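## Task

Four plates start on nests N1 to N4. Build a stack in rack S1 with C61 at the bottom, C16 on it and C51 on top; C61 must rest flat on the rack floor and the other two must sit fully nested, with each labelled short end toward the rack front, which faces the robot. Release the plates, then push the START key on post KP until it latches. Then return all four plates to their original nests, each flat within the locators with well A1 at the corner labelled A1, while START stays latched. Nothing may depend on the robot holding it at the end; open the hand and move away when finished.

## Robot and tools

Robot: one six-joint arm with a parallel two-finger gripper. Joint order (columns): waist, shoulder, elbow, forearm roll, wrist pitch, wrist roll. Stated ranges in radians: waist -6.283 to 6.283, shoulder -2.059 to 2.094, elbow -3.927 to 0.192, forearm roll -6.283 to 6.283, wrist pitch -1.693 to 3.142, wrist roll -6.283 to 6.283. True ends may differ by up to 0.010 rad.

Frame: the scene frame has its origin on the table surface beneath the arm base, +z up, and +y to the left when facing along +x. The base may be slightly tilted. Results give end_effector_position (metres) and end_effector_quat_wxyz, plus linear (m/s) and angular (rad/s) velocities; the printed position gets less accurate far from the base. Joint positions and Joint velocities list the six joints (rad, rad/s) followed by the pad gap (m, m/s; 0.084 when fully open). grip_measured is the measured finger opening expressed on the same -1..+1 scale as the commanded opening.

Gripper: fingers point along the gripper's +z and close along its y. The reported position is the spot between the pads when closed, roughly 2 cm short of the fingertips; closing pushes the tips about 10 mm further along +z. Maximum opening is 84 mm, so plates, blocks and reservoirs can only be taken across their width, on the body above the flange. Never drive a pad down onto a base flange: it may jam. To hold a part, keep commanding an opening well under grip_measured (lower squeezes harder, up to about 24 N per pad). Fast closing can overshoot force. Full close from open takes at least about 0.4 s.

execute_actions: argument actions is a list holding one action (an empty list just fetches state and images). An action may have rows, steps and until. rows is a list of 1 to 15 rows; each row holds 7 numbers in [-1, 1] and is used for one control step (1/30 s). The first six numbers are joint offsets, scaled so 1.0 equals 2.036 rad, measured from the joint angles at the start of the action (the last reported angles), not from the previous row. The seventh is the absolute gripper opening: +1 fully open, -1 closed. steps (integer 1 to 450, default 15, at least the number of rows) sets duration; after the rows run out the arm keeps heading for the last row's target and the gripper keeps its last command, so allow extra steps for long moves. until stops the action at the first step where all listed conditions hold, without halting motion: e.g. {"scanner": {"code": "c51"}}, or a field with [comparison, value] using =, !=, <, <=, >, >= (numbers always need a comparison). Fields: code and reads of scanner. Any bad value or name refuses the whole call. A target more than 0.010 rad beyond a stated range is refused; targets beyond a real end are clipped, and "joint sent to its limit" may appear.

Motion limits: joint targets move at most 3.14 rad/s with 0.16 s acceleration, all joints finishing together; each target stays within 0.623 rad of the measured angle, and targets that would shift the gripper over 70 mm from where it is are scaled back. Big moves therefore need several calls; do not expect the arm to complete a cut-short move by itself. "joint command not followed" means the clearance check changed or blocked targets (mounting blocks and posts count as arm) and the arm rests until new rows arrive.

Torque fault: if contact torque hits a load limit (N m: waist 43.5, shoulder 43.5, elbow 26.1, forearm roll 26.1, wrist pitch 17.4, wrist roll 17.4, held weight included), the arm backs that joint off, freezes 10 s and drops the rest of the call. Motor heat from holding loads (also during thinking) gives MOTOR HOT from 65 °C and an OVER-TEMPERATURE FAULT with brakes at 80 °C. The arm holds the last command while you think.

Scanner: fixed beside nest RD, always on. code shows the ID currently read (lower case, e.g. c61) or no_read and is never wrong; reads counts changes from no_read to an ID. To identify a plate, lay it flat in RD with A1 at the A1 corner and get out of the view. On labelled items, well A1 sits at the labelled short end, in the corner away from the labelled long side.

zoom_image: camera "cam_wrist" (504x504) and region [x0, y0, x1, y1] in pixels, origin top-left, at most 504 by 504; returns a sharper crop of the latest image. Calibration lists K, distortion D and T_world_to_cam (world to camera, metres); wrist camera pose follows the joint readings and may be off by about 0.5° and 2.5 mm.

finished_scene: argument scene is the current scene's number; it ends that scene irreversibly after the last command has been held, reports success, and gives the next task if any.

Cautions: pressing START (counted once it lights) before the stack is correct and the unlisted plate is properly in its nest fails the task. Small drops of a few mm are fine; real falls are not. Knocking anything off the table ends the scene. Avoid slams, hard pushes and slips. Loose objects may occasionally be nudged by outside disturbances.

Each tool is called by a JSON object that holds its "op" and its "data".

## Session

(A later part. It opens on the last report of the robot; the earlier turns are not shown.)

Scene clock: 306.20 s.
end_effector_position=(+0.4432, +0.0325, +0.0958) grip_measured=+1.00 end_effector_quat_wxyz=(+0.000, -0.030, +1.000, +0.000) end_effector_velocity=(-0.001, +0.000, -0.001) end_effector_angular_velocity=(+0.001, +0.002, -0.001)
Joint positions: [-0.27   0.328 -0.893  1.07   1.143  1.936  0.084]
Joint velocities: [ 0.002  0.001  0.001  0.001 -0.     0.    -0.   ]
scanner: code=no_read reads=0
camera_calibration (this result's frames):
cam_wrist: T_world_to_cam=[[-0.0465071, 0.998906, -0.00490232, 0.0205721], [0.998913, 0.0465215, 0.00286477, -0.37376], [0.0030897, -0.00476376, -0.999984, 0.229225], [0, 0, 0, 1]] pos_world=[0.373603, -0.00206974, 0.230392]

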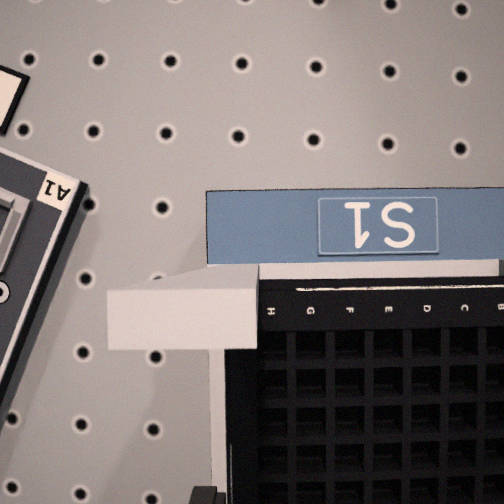

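{"op": "execute_actions", "data": {"actions": [{"rows":[[0.0138,0.0079,0.0025,0.0147,-0.0118,-0.0059,1]],"steps":15}]}}

{"op": "execute_actions", "data": {"actions": [{"rows":[[0,0,0,0,0,0,0]],"steps":12}]}}

Scene clock: 307.70 s.
end_effector_position=(+0.4432, +0.0322, +0.0826) grip_measured=+1.00 end_effector_quat_wxyz=(+0.001, -0.029, +1.000, -0.000) end_effector_velocity=(-0.001, -0.000, -0.001) end_effector_angular_velocity=(+0.001, +0.001, -0.002)
Joint positions: [-0.242  0.344 -0.888  1.1    1.119  1.924  0.084]
Joint velocities: [ 0.001  0.001  0.002  0.001 -0.001 -0.    -0.   ]
scanner: code=no_read reads=0
camera_calibration (this result's frames):
cam_wrist: T_world_to_cam=[[-0.0453124, 0.998956, -0.00582101, 0.0204451], [0.998965, 0.045335, 0.00380867, -0.373746], [0.00406859, -0.0056424, -0.999976, 0.215641], [0, 0, 0, 1]] pos_world=[0.373408, -0.00226328, 0.217178]

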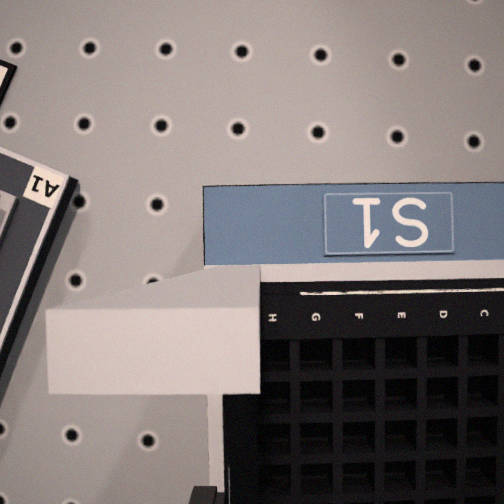

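Scene clock: 308.10 s.
end_effector_position=(+0.4433, +0.0322, +0.0827) grip_measured=+0.93 end_effector_quat_wxyz=(+0.001, -0.029, +1.000, -0.000) end_effector_velocity=(-0.000, -0.000, -0.000) end_effector_angular_velocity=(+0.000, +0.000, -0.001)
Joint positions: [-0.243  0.343 -0.888  1.1    1.118  1.924  0.082]
Joint velocities: [ 0.     0.     0.001  0.    -0.     0.     0.   ]
scanner: code=no_read reads=0
camera_calibration (this result's frames):
cam_wrist: T_world_to_cam=[[-0.0454851, 0.998947, -0.005968, 0.0205309], [0.998956, 0.0455097, 0.00406356, -0.373891], [0.00433088, -0.00577693, -0.999974, 0.215631], [0, 0, 0, 1]] pos_world=[0.373501, -0.00224795, 0.217267]

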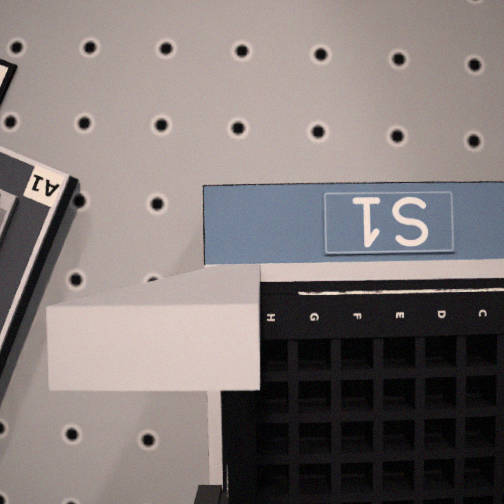

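{"op": "execute_actions", "data": {"actions": [{"rows":[[-0.0133,-0.0075,-0.0025,-0.0147,0.0121,0.0059,0],[-0.0133,-0.0075,-0.0025,-0.0147,0.0121,0.0059,0],[-0.0133,-0.0075,-0.0025,-0.0147,0.0121,0.0059,0],[-0.0253,-0.0133,-0.0055,-0.0265,0.0224,0.0108,0],[-0.0253,-0.0133,-0.0055,-0.0265,0.0224,0.0108,0],[-0.0373,-0.0191,-0.009,-0.0383,0.0327,0.0157,0],[-0.0373,-0.0191,-0.009,-0.0383,0.0327,0.0157,0],[-0.0492,-0.0247,-0.0128,-0.0501,0.043,0.0206,0],[-0.0492,-0.0247,-0.0128,-0.0501,0.043,0.0206,0],[-0.0613,-0.0295,-0.0182,-0.0612,0.0546,0.0252,0],[-0.0613,-0.0295,-0.0182,-0.0612,0.0546,0.0252,0],[-0.0733,-0.034,-0.0239,-0.0722,0.0661,0.0298,0],[-0.0733,-0.034,-0.0239,-0.0722,0.0661,0.0298,0],[-0.085,-0.038,-0.03,-0.083,0.0779,0.0344,0]],"steps":26}]}}

{"op": "execute_actions", "data": {"actions": [{"rows":[[-0.0105,-0.0022,-0.0074,-0.0085,0.0113,0.0036,0],[-0.0105,-0.0022,-0.0074,-0.0085,0.0113,0.0036,0],[-0.0105,-0.0022,-0.0074,-0.0085,0.0113,0.0036,0],[-0.021,-0.0044,-0.015,-0.017,0.0226,0.0072,0],[-0.021,-0.0044,-0.015,-0.017,0.0226,0.0072,0],[-0.021,-0.0044,-0.015,-0.017,0.0226,0.0072,0],[-0.0314,-0.0064,-0.0226,-0.0255,0.0339,0.0108,0],[-0.0314,-0.0064,-0.0226,-0.0255,0.0339,0.0108,0],[-0.0314,-0.0064,-0.0226,-0.0255,0.0339,0.0108,0],[-0.045,-0.0086,-0.0346,-0.0378,0.049,0.015,0],[-0.045,-0.0086,-0.0346,-0.0378,0.049,0.015,0],[-0.0594,-0.0108,-0.0467,-0.0501,0.0643,0.0192,0]],"steps":22}]}}

{"op": "execute_actions", "data": {"actions": [{"rows":[[-0.1287,0.3089,-0.192,-0.0673,-0.0211,0.0039,0]],"steps":35}]}}

Scene clock: 312.97 s.
end_effector_position=(+0.4431, +0.0325, +0.1659) grip_measured=+0.93 end_effector_quat_wxyz=(-0.000, -0.029, +1.000, +0.000) end_effector_velocity=(+0.001, -0.000, +0.002) end_effector_angular_velocity=(-0.002, -0.002, +0.002)
Joint positions: [-0.415  0.266 -0.949  0.931  1.277  1.994  0.082]
Joint velocities: [-0.003 -0.002 -0.002 -0.001  0.001 -0.    -0.   ]
scanner: code=no_read reads=0
camera_calibration (this result's frames):
cam_wrist: T_world_to_cam=[[-0.0451497, 0.998967, -0.00508437, 0.0204208], [0.998979, 0.0451584, 0.00161749, -0.373582], [0.00184543, -0.00500615, -0.999986, 0.299911], [0, 0, 0, 1]] pos_world=[0.373568, -0.00202797, 0.300614]

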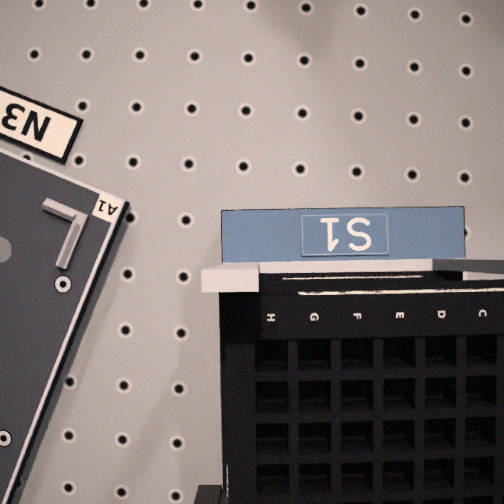

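Scene clock: 313.70 s.
end_effector_position=(+0.4427, +0.0312, +0.2298) grip_measured=+0.93 end_effector_quat_wxyz=(-0.001, -0.029, +1.000, -0.003) end_effector_velocity=(+0.003, +0.001, +0.003) end_effector_angular_velocity=(-0.006, -0.004, +0.006)
Joint positions: [-0.535  0.245 -1.043  0.829  1.408  2.033  0.082]
Joint velocities: [-0.001 -0.002 -0.007 -0.001 -0.     0.     0.   ]
scanner: code=no_read reads=0
camera_calibration (this result's frames):
cam_wrist: T_world_to_cam=[[-0.0450648, 0.99892, -0.011291, 0.0233526], [0.998984, 0.0450702, 0.000225407, -0.372935], [0.000734053, -0.0112694, -0.999936, 0.364421], [0, 0, 0, 1]] pos_world=[0.373341, -0.00241225, 0.364746]

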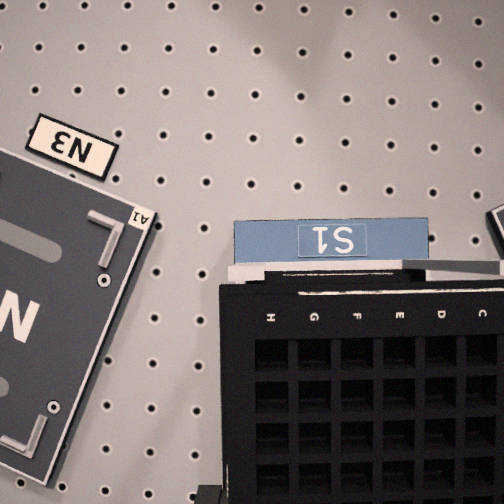

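Scene clock: 314.87 s.
end_effector_position=(+0.3801, -0.2032, +0.2361) grip_measured=+0.93 end_effector_quat_wxyz=(+0.003, +0.119, +0.993, +0.007) end_effector_velocity=(-0.001, -0.001, -0.001) end_effector_angular_velocity=(+0.001, +0.000, -0.002)
Joint positions: [-0.797  0.873 -1.434  0.692  1.365  2.041  0.082]
Joint velocities: [-0.001  0.003 -0.001 -0.     0.     0.    -0.   ]
scanner: code=no_read reads=0
camera_calibration (this result's frames):
cam_wrist: T_world_to_cam=[[0.249677, 0.968285, 0.00920144, 0.131727], [0.968297, -0.249735, 0.00582771, -0.349438], [0.00794082, 0.00745468, -0.999941, 0.369189], [0, 0, 0, 1]] pos_world=[0.302538, -0.217568, 0.369992]

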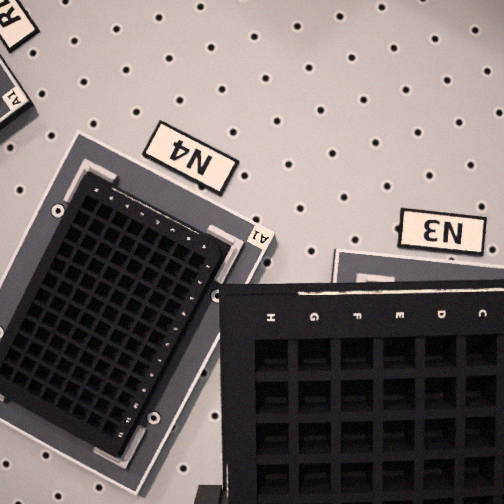

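{"op": "execute_actions", "data": {"actions": [{"rows":[[0.1891,-0.0025,0.1292,0.1861,-0.1459,0.0098,0]],"steps":40}]}}

Scene clock: 317.43 s.
end_effector_position=(+0.4095, -0.1467, +0.0519) grip_measured=+0.93 end_effector_quat_wxyz=(+0.000, +0.177, +0.984, +0.000) end_effector_velocity=(-0.000, +0.000, -0.000) end_effector_angular_velocity=(-0.000, +0.001, +0.001)
Joint positions: [-0.412  0.868 -1.171  1.071  1.068  2.061  0.082]
Joint velocities: [ 0.    -0.     0.    -0.001 -0.    -0.001  0.   ]
scanner: code=no_read reads=0
camera_calibration (this result's frames):
cam_wrist: T_world_to_cam=[[0.36023, 0.93285, -0.00512592, 0.0216341], [0.932863, -0.360219, 0.00290961, -0.364218], [0.000867778, -0.00582991, -0.999983, 0.185359], [0, 0, 0, 1]] pos_world=[0.331812, -0.150299, 0.186527]

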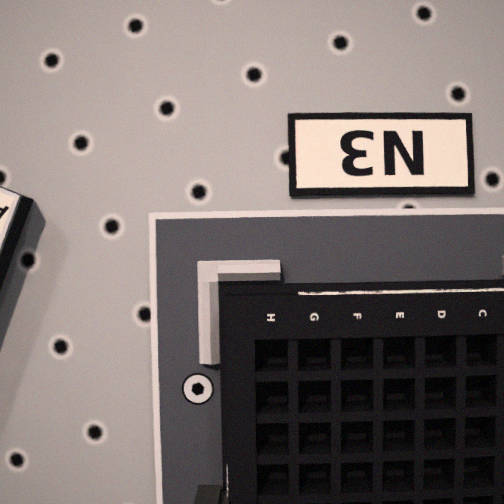

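{"op": "execute_actions", "data": {"actions": [{"rows":[[0.0095,0.0086,-0.0018,0.0117,-0.0059,-0.0059,0]],"steps":18}]}}

Scene clock: 318.77 s.
end_effector_position=(+0.4094, -0.1477, +0.0415) grip_measured=+0.94 end_effector_quat_wxyz=(+0.000, +0.176, +0.984, -0.000) end_effector_velocity=(+0.000, +0.000, -0.000) end_effector_angular_velocity=(+0.001, -0.000, -0.001)
Joint positions: [-0.393  0.885 -1.174  1.095  1.056  2.049  0.082]
Joint velocities: [ 0.001  0.001 -0.     0.001  0.     0.     0.   ]
scanner: code=no_read reads=0
camera_calibration (this result's frames):
cam_wrist: T_world_to_cam=[[0.359108, 0.93328, -0.00545186, 0.0230361], [0.933295, -0.359094, 0.00337273, -0.364537], [0.00118996, -0.00629937, -0.999979, 0.174706], [0, 0, 0, 1]] pos_world=[0.331741, -0.151302, 0.176057]

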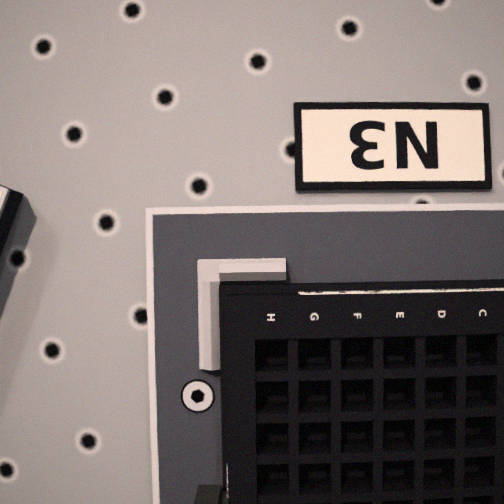

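{"op": "execute_actions", "data": {"actions": [{"rows":[[0,0,0,0,0,0,1]],"steps":10}]}}

{"op": "execute_actions", "data": {"actions": [{"rows":[[-0.0095,-0.0086,0.0018,-0.0117,0.0059,0.0059,1]],"steps":12}]}}

Scene clock: 320.10 s.
end_effector_position=(+0.4089, -0.1478, +0.0406) grip_measured=+1.00 end_effector_quat_wxyz=(-0.000, +0.177, +0.984, +0.000) end_effector_velocity=(-0.001, +0.000, +0.002) end_effector_angular_velocity=(+0.003, -0.001, -0.000)
Joint positions: [-0.392  0.887 -1.174  1.095  1.056  2.049  0.084]
Joint velocities: [-0.006 -0.004  0.004 -0.005  0.004 -0.001 -0.   ]
scanner: code=no_read reads=0
camera_calibration (this result's frames):
cam_wrist: T_world_to_cam=[[0.359894, 0.932976, -0.00560908, 0.0229396], [0.932993, -0.359888, 0.00213688, -0.36402], [-0.0000249818, -0.00600229, -0.999982, 0.174367], [0, 0, 0, 1]] pos_world=[0.331377, -0.151362, 0.175271]

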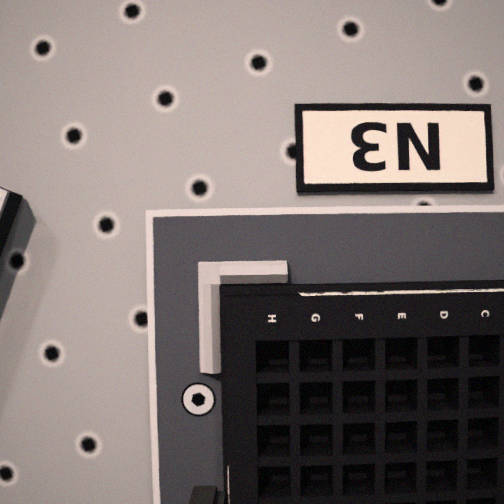

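Scene clock: 320.50 s.
end_effector_position=(+0.4087, -0.1467, +0.0510) grip_measured=+1.00 end_effector_quat_wxyz=(-0.001, +0.177, +0.984, +0.000) end_effector_velocity=(+0.002, -0.000, +0.002) end_effector_angular_velocity=(-0.003, -0.003, +0.004)
Joint positions: [-0.411  0.87  -1.17   1.071  1.068  2.061  0.084]
Joint velocities: [-0.001 -0.002 -0.003 -0.    -0.    -0.     0.   ]
scanner: code=no_read reads=0
camera_calibration (this result's frames):
cam_wrist: T_world_to_cam=[[0.361326, 0.932427, -0.00488831, 0.021395], [0.932439, -0.361325, 0.00120641, -0.363364], [-0.000641374, -0.00499396, -0.999987, 0.185195], [0, 0, 0, 1]] pos_world=[0.331203, -0.150317, 0.185736]

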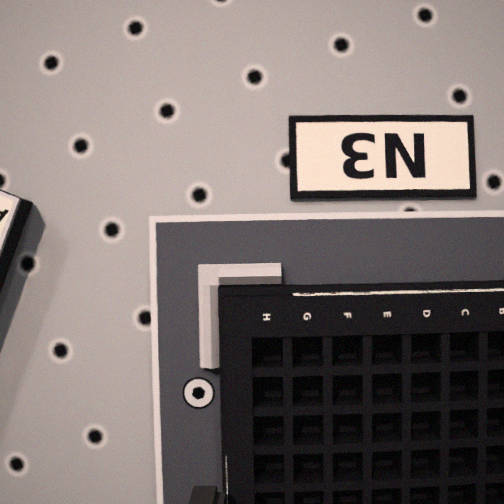

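{"op": "execute_actions", "data": {"actions": [{"rows":[[-0.19,0.0015,-0.13,-0.1861,0.1459,-0.0098,1]],"steps":33}]}}

Scene clock: 322.40 s.
end_effector_position=(+0.3805, -0.2034, +0.2369) grip_measured=+1.00 end_effector_quat_wxyz=(+0.003, +0.119, +0.993, +0.007) end_effector_velocity=(+0.000, -0.001, +0.001) end_effector_angular_velocity=(-0.003, -0.002, +0.000)
Joint positions: [-0.798  0.873 -1.434  0.693  1.365  2.041  0.084]
Joint velocities: [-0.001 -0.    -0.001 -0.    -0.001  0.     0.   ]
scanner: code=no_read reads=0
camera_calibration (this result's frames):
cam_wrist: T_world_to_cam=[[0.249282, 0.968396, 0.00827233, 0.132164], [0.968386, -0.249343, 0.00746607, -0.350176], [0.00929276, 0.00614966, -0.999938, 0.369207], [0, 0, 0, 1]] pos_world=[0.302729, -0.217572, 0.370705]

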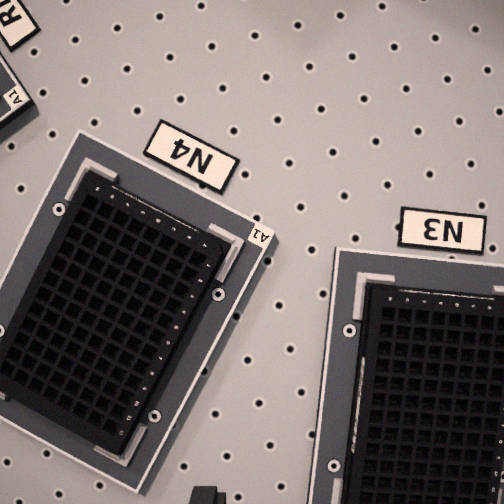

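{"op": "execute_actions", "data": {"actions": [{"rows":[[0.1287,-0.3089,0.1916,0.0668,0.0206,-0.0039,1]],"steps":35}]}}

{"op": "execute_actions", "data": {"actions": [{"rows":[[0.03,0.005,0.024,0.025,-0.032,-0.0096,1],[0.03,0.005,0.024,0.025,-0.032,-0.0096,1],[0.03,0.005,0.024,0.025,-0.032,-0.0096,1],[0.0589,0.0108,0.0467,0.0501,-0.0639,-0.0192,1],[0.0589,0.0108,0.0467,0.0501,-0.0639,-0.0192,1],[0.0589,0.0108,0.0467,0.0501,-0.0639,-0.0192,1],[0.0589,0.0108,0.0467,0.0501,-0.0639,-0.0192,1],[0.0948,0.0241,0.0639,0.083,-0.0987,-0.0329,1],[0.0948,0.0241,0.0639,0.083,-0.0987,-0.0329,1],[0.0948,0.0241,0.0639,0.083,-0.0987,-0.0329,1],[0.0948,0.0241,0.0639,0.083,-0.0987,-0.0329,1],[0.1306,0.0413,0.0742,0.1184,-0.1297,-0.0476,1],[0.1306,0.0413,0.0742,0.1184,-0.1297,-0.0476,1],[0.1306,0.0413,0.0742,0.1184,-0.1297,-0.0476,1],[0.1444,0.0491,0.0766,0.1331,-0.1415,-0.0535,1]],"steps":32}]}}

Scene clock: 326.27 s.
end_effector_position=(+0.4433, +0.0310, +0.2308) grip_measured=+1.00 end_effector_quat_wxyz=(-0.000, -0.030, +1.000, -0.004) end_effector_velocity=(+0.001, +0.001, +0.001) end_effector_angular_velocity=(-0.001, -0.001, +0.003)
Joint positions: [-0.536  0.244 -1.044  0.829  1.407  2.033  0.084]
Joint velocities: [ 0.001 -0.003 -0.001  0.     0.    -0.    -0.   ]
scanner: code=no_read reads=0
camera_calibration (this result's frames):
cam_wrist: T_world_to_cam=[[-0.0464377, 0.998821, -0.014124, 0.0249061], [0.998918, 0.0464659, 0.00167133, -0.373923], [0.00232564, -0.0140311, -0.999899, 0.364803], [0, 0, 0, 1]] pos_world=[0.373827, -0.00238346, 0.365743]

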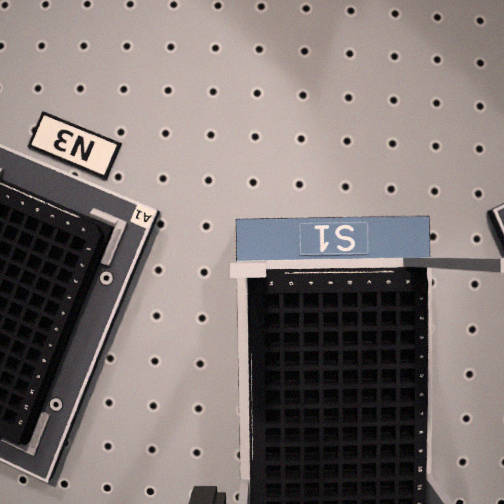

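Scene clock: 327.33 s.
end_effector_position=(+0.4432, +0.0321, +0.0826) grip_measured=+1.00 end_effector_quat_wxyz=(+0.000, -0.029, +1.000, -0.000) end_effector_velocity=(-0.001, +0.000, -0.001) end_effector_angular_velocity=(+0.001, +0.002, -0.001)
Joint positions: [-0.242  0.344 -0.888  1.099  1.119  1.924  0.084]
Joint velocities: [ 0.002  0.001  0.001  0.001 -0.001  0.     0.   ]
scanner: code=no_read reads=0
camera_calibration (this result's frames):
cam_wrist: T_world_to_cam=[[-0.0453459, 0.998955, -0.00578029, 0.0205078], [0.998964, 0.0453663, 0.00344863, -0.373763], [0.00370726, -0.00561792, -0.999977, 0.215748], [0, 0, 0, 1]] pos_world=[0.373506, -0.00231809, 0.217151]

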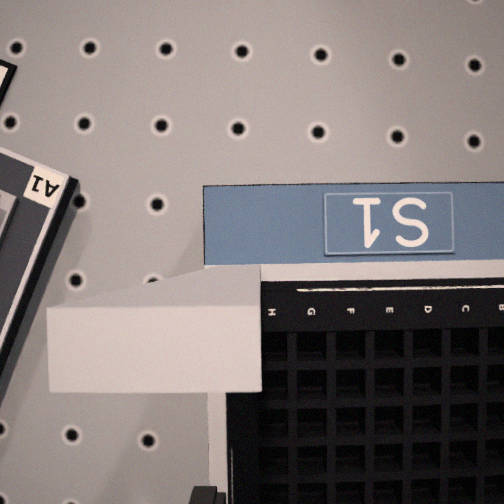

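{"op": "execute_actions", "data": {"actions": [{"rows":[[0.0133,0.0079,0.0015,0.015,-0.0108,-0.0059,1]],"steps":15}]}}

{"op": "execute_actions", "data": {"actions": [{"rows":[[0,0,0,0,0,0,0]],"steps":12}]}}

Scene clock: 328.87 s.
end_effector_position=(+0.4435, +0.0320, +0.0701) grip_measured=+1.00 end_effector_quat_wxyz=(+0.001, -0.029, +1.000, -0.000) end_effector_velocity=(-0.001, +0.000, -0.001) end_effector_angular_velocity=(+0.002, +0.003, -0.002)
Joint positions: [-0.215  0.36  -0.885  1.13   1.097  1.912  0.084]
Joint velocities: [ 0.001  0.001  0.002 -0.     0.002 -0.    -0.   ]
scanner: code=no_read reads=0
camera_calibration (this result's frames):
cam_wrist: T_world_to_cam=[[-0.0442491, 0.999, -0.00643643, 0.0201489], [0.999004, 0.0442844, 0.00545256, -0.374127], [0.00573214, -0.00618875, -0.999964, 0.202387], [0, 0, 0, 1]] pos_world=[0.373486, -0.00230821, 0.204549]

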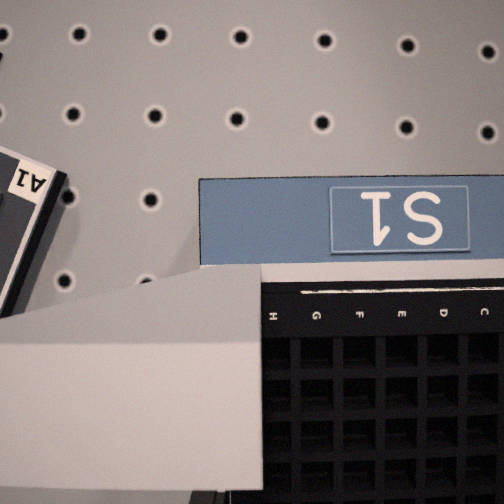

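Scene clock: 329.27 s.
end_effector_position=(+0.4436, +0.0320, +0.0702) grip_measured=+0.93 end_effector_quat_wxyz=(+0.002, -0.029, +1.000, -0.000) end_effector_velocity=(-0.001, +0.000, -0.001) end_effector_angular_velocity=(+0.002, +0.002, -0.001)
Joint positions: [-0.216  0.36  -0.886  1.13   1.097  1.912  0.082]
Joint velocities: [ 0.     0.     0.001 -0.     0.002  0.     0.   ]
scanner: code=no_read reads=0
camera_calibration (this result's frames):
cam_wrist: T_world_to_cam=[[-0.0444007, 0.998992, -0.00656062, 0.0202225], [0.998996, 0.0444383, 0.0057085, -0.374264], [0.00599429, -0.00630057, -0.999962, 0.202379], [0, 0, 0, 1]] pos_world=[0.373573, -0.00229542, 0.20464]

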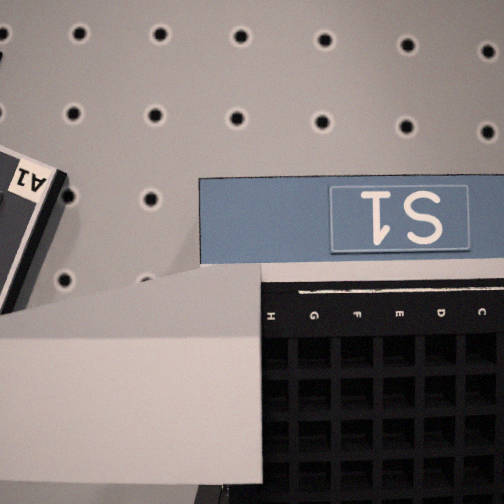

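{"op": "execute_actions", "data": {"actions": [{"rows":[[-0.0131,-0.0079,-0.0012,-0.0149,0.0108,0.0059,0],[-0.0131,-0.0079,-0.0012,-0.0149,0.0108,0.0059,0],[-0.0131,-0.0079,-0.0012,-0.0149,0.0108,0.0059,0],[-0.0265,-0.0157,-0.0036,-0.0295,0.0226,0.0118,0],[-0.0265,-0.0157,-0.0036,-0.0295,0.0226,0.0118,0],[-0.0385,-0.0215,-0.0066,-0.0413,0.0329,0.0167,0],[-0.0385,-0.0215,-0.0066,-0.0413,0.0329,0.0167,0],[-0.0505,-0.0273,-0.0101,-0.0531,0.0432,0.0216,0],[-0.0505,-0.0273,-0.0101,-0.0531,0.0432,0.0216,0],[-0.0624,-0.0329,-0.0139,-0.0649,0.0535,0.0265,0],[-0.0624,-0.0329,-0.0139,-0.0649,0.0535,0.0265,0],[-0.0745,-0.0377,-0.0193,-0.076,0.0651,0.0311,0],[-0.0745,-0.0377,-0.0193,-0.076,0.0651,0.0311,0],[-0.0865,-0.0422,-0.025,-0.087,0.0766,0.0357,0],[-0.0982,-0.0462,-0.0313,-0.0978,0.0884,0.0403,0]],"steps":28}]}}

{"op": "execute_actions", "data": {"actions": [{"rows":[[-0.0105,-0.0022,-0.0074,-0.0085,0.0113,0.0036,0],[-0.0105,-0.0022,-0.0074,-0.0085,0.0113,0.0036,0],[-0.0105,-0.0022,-0.0074,-0.0085,0.0113,0.0036,0],[-0.021,-0.0044,-0.015,-0.017,0.0226,0.0072,0],[-0.021,-0.0044,-0.015,-0.017,0.0226,0.0072,0],[-0.021,-0.0044,-0.015,-0.017,0.0226,0.0072,0],[-0.0314,-0.0064,-0.0226,-0.0255,0.0339,0.0108,0],[-0.0314,-0.0064,-0.0226,-0.0255,0.0339,0.0108,0],[-0.0314,-0.0064,-0.0226,-0.0255,0.0339,0.0108,0],[-0.045,-0.0086,-0.0346,-0.0378,0.049,0.015,0],[-0.045,-0.0086,-0.0346,-0.0378,0.049,0.015,0],[-0.0594,-0.0108,-0.0467,-0.0501,0.0643,0.0192,0]],"steps":22}]}}

{"op": "execute_actions", "data": {"actions": [{"rows":[[0.03,-0.3163,0.1503,0.0201,0.0855,-0.0496,0]],"steps":30}]}}

{"op": "execute_actions", "data": {"actions": [{"rows":[[0.0584,-0.3188,0.1547,0.0206,0.0697,-0.054,0]],"steps":33}]}}

Scene clock: 336.93 s.
end_effector_position=(+0.4432, +0.0325, +0.1660) grip_measured=+0.93 end_effector_quat_wxyz=(-0.000, -0.029, +1.000, -0.000) end_effector_velocity=(+0.000, -0.000, +0.001) end_effector_angular_velocity=(-0.001, -0.001, +0.001)
Joint positions: [-0.415  0.266 -0.949  0.931  1.277  1.994  0.082]
Joint velocities: [-0.002 -0.001 -0.002 -0.002  0.002  0.     0.   ]
scanner: code=no_read reads=0
camera_calibration (this result's frames):
cam_wrist: T_world_to_cam=[[-0.0452491, 0.99896, -0.00560598, 0.0205576], [0.998973, 0.0452603, 0.00188661, -0.37377], [0.00213838, -0.00551486, -0.999983, 0.299891], [0, 0, 0, 1]] pos_world=[0.373675, -0.00196544, 0.300706]

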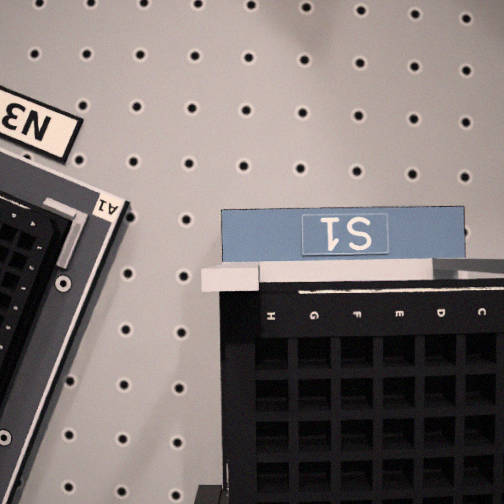

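Scene clock: 337.67 s.
end_effector_position=(+0.4428, +0.0312, +0.2299) grip_measured=+0.93 end_effector_quat_wxyz=(-0.001, -0.029, +1.000, -0.003) end_effector_velocity=(+0.003, +0.001, +0.003) end_effector_angular_velocity=(-0.006, -0.005, +0.007)
Joint positions: [-0.535  0.245 -1.043  0.829  1.408  2.033  0.082]
Joint velocities: [-0.001 -0.002 -0.007 -0.    -0.     0.     0.   ]
scanner: code=no_read reads=0
camera_calibration (this result's frames):
cam_wrist: T_world_to_cam=[[-0.0451201, 0.998912, -0.0118005, 0.0235003], [0.998981, 0.0451283, 0.000424849, -0.37309], [0.000956922, -0.0117693, -0.99993, 0.364415], [0, 0, 0, 1]] pos_world=[0.373421, -0.00234897, 0.364825]

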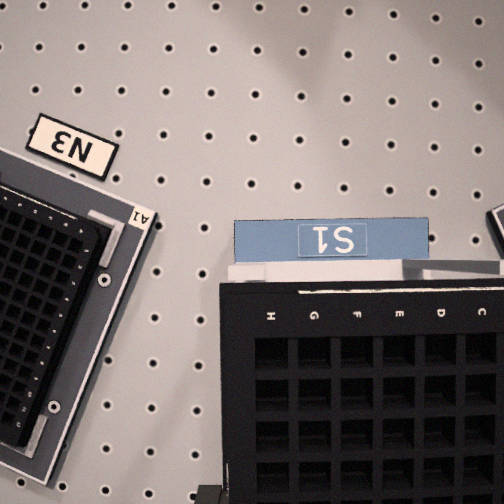

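Scene clock: 338.67 s.
end_effector_position=(+0.3803, +0.2151, +0.2456) grip_measured=+0.93 end_effector_quat_wxyz=(+0.013, -0.220, +0.975, -0.002) end_effector_velocity=(-0.000, +0.001, +0.000) end_effector_angular_velocity=(-0.000, -0.001, +0.003)
Joint positions: [-0.474 -0.398 -0.737  0.87   1.582  1.932  0.082]
Joint velocities: [ 0.    -0.004  0.001  0.001  0.002 -0.    -0.   ]
scanner: code=no_read reads=0
camera_calibration (this result's frames):
cam_wrist: T_world_to_cam=[[-0.417491, 0.908544, -0.0158021, -0.000784064], [0.908129, 0.41778, 0.0275833, -0.371212], [0.0316624, -0.00283452, -0.999495, 0.368686], [0, 0, 0, 1]] pos_world=[0.325108, 0.156842, 0.378727]

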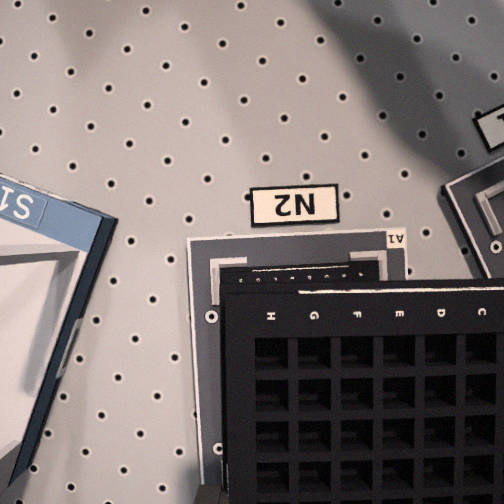

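Scene clock: 339.77 s.
end_effector_position=(+0.2648, +0.3205, +0.1987) grip_measured=+0.93 end_effector_quat_wxyz=(-0.000, -0.428, +0.904, -0.001) end_effector_velocity=(-0.000, +0.000, -0.000) end_effector_angular_velocity=(-0.001, +0.000, +0.001)
Joint positions: [-0.355 -1.047 -0.422  0.912  1.723  1.822  0.082]
Joint velocities: [ 0.    -0.002  0.    -0.     0.001  0.    -0.   ]
scanner: code=no_read reads=0
camera_calibration (this result's frames):
cam_wrist: T_world_to_cam=[[-0.765659, 0.643209, -0.00688142, 0.0300095], [0.643215, 0.765684, 0.00167803, -0.345278], [0.00634832, -0.00314143, -0.999975, 0.332648], [0, 0, 0, 1]] pos_world=[0.242953, 0.246116, 0.333426]

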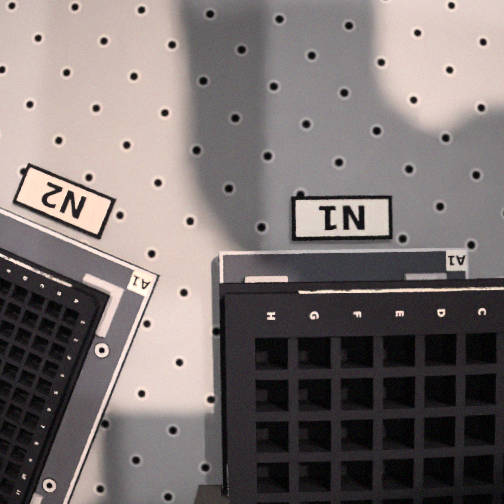

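{"op": "execute_actions", "data": {"actions": [{"rows":[[0.4263,0.054,0.1027,0.0884,-0.4268,0.0968,0]],"steps":42}]}}

Scene clock: 341.97 s.
end_effector_position=(+0.2653, +0.3328, +0.0519) grip_measured=+0.93 end_effector_quat_wxyz=(-0.001, -0.431, +0.902, +0.000) end_effector_velocity=(-0.000, +0.000, -0.000) end_effector_angular_velocity=(+0.000, +0.001, -0.000)
Joint positions: [ 0.512 -0.937 -0.213  1.092  0.855  2.019  0.082]
Joint velocities: [ 0.    -0.     0.     0.     0.001  0.    -0.   ]
scanner: code=no_read reads=0
camera_calibration (this result's frames):
cam_wrist: T_world_to_cam=[[-0.769296, 0.638878, -0.00429081, 0.0236958], [0.638877, 0.769307, 0.00175571, -0.354882], [0.00442264, -0.00139064, -0.999989, 0.185813], [0, 0, 0, 1]] pos_world=[0.244133, 0.258133, 0.186536]

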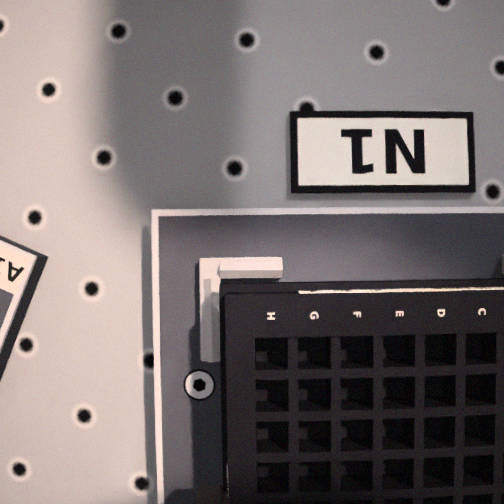

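{"op": "execute_actions", "data": {"actions": [{"rows":[[0.027,0.0181,0,0.0159,-0.0305,-0.0062,0]],"steps":18}]}}

{"op": "execute_actions", "data": {"actions": [{"rows":[[0,0,0,0,0,0,1]],"steps":10}]}}

{"op": "execute_actions", "data": {"actions": [{"rows":[[-0.027,-0.0181,0,-0.0159,0.0305,0.0062,1],[-0.027,-0.0181,0,-0.0159,0.0305,0.0062,1],[-0.027,-0.0181,0,-0.0159,0.0305,0.0062,1],[-0.027,-0.0181,0,-0.0159,0.0305,0.0062,1],[-0.027,-0.0181,0,-0.0159,0.0305,0.0062,1],[-0.027,-0.0181,0,-0.0159,0.0305,0.0062,1],[-0.027,-0.0181,0,-0.0159,0.0305,0.0062,1],[-0.027,-0.0181,0,-0.0159,0.0305,0.0062,1],[-0.027,-0.0181,0,-0.0159,0.0305,0.0062,1],[-0.4533,-0.0721,-0.1027,-0.1043,0.4573,-0.0906,1]],"steps":45}]}}

Scene clock: 346.67 s.
end_effector_position=(+0.2651, +0.3327, +0.0411) grip_measured=+0.94 end_effector_quat_wxyz=(-0.000, -0.430, +0.903, -0.001) end_effector_velocity=(+0.000, +0.001, -0.000) end_effector_angular_velocity=(+0.001, +0.001, +0.001)
Joint positions: [ 0.567 -0.901 -0.213  1.124  0.792  2.007  0.082]
Joint velocities: [ 0.001  0.001 -0.001  0.     0.    -0.     0.   ]
scanner: code=no_read reads=0
camera_calibration (this result's frames):
cam_wrist: T_world_to_cam=[[-0.768336, 0.640013, -0.0066318, 0.023069], [0.640016, 0.768359, 0.00198038, -0.354634], [0.00636308, -0.00272286, -0.999976, 0.174947], [0, 0, 0, 1]] pos_world=[0.243583, 0.258198, 0.175798]

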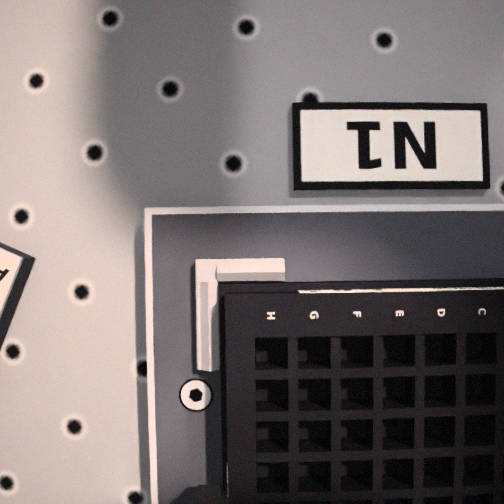

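Scene clock: 347.00 s.
end_effector_position=(+0.2648, +0.3329, +0.0409) grip_measured=+1.00 end_effector_quat_wxyz=(-0.001, -0.430, +0.903, -0.000) end_effector_velocity=(+0.002, -0.001, +0.001) end_effector_angular_velocity=(-0.003, -0.008, -0.000)
Joint positions: [ 0.567 -0.9   -0.213  1.124  0.793  2.007  0.084]
Joint velocities: [-0.004 -0.001  0.    -0.002 -0.005  0.    -0.   ]
scanner: code=no_read reads=0
camera_calibration (this result's frames):
cam_wrist: T_world_to_cam=[[-0.768437, 0.639903, -0.00530665, 0.022681], [0.639906, 0.768452, 0.00143168, -0.354513], [0.00499404, -0.00229559, -0.999985, 0.174962], [0, 0, 0, 1]] pos_world=[0.24341, 0.258314, 0.175587]

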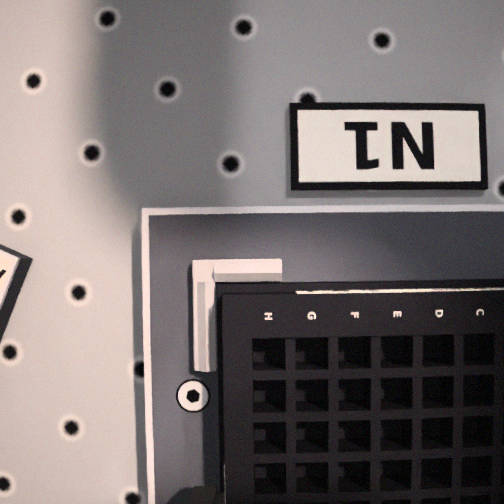

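Scene clock: 348.50 s.
end_effector_position=(+0.2647, +0.3205, +0.1986) grip_measured=+1.00 end_effector_quat_wxyz=(-0.000, -0.428, +0.904, -0.001) end_effector_velocity=(-0.000, -0.000, -0.000) end_effector_angular_velocity=(+0.001, +0.000, -0.001)
Joint positions: [-0.355 -1.047 -0.422  0.912  1.724  1.822  0.084]
Joint velocities: [-0.001 -0.     0.001  0.001  0.001 -0.     0.   ]
scanner: code=no_read reads=0
camera_calibration (this result's frames):
cam_wrist: T_world_to_cam=[[-0.765704, 0.643161, -0.00643153, 0.0298455], [0.643166, 0.765725, 0.00154861, -0.345217], [0.00592079, -0.00295077, -0.999978, 0.332628], [0, 0, 0, 1]] pos_world=[0.242915, 0.246128, 0.333347]

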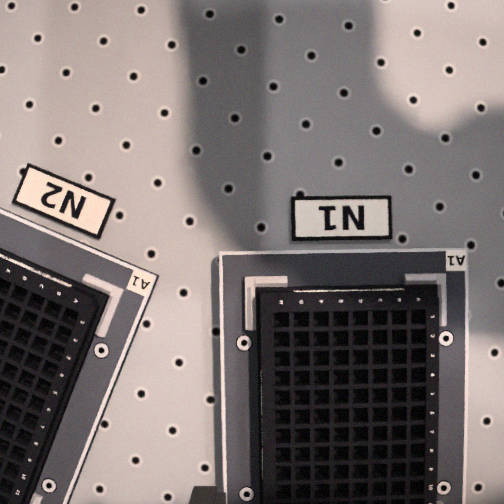

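{"op": "finished_scene", "data": {"scene": 1}}

The scene is finished: the task was done.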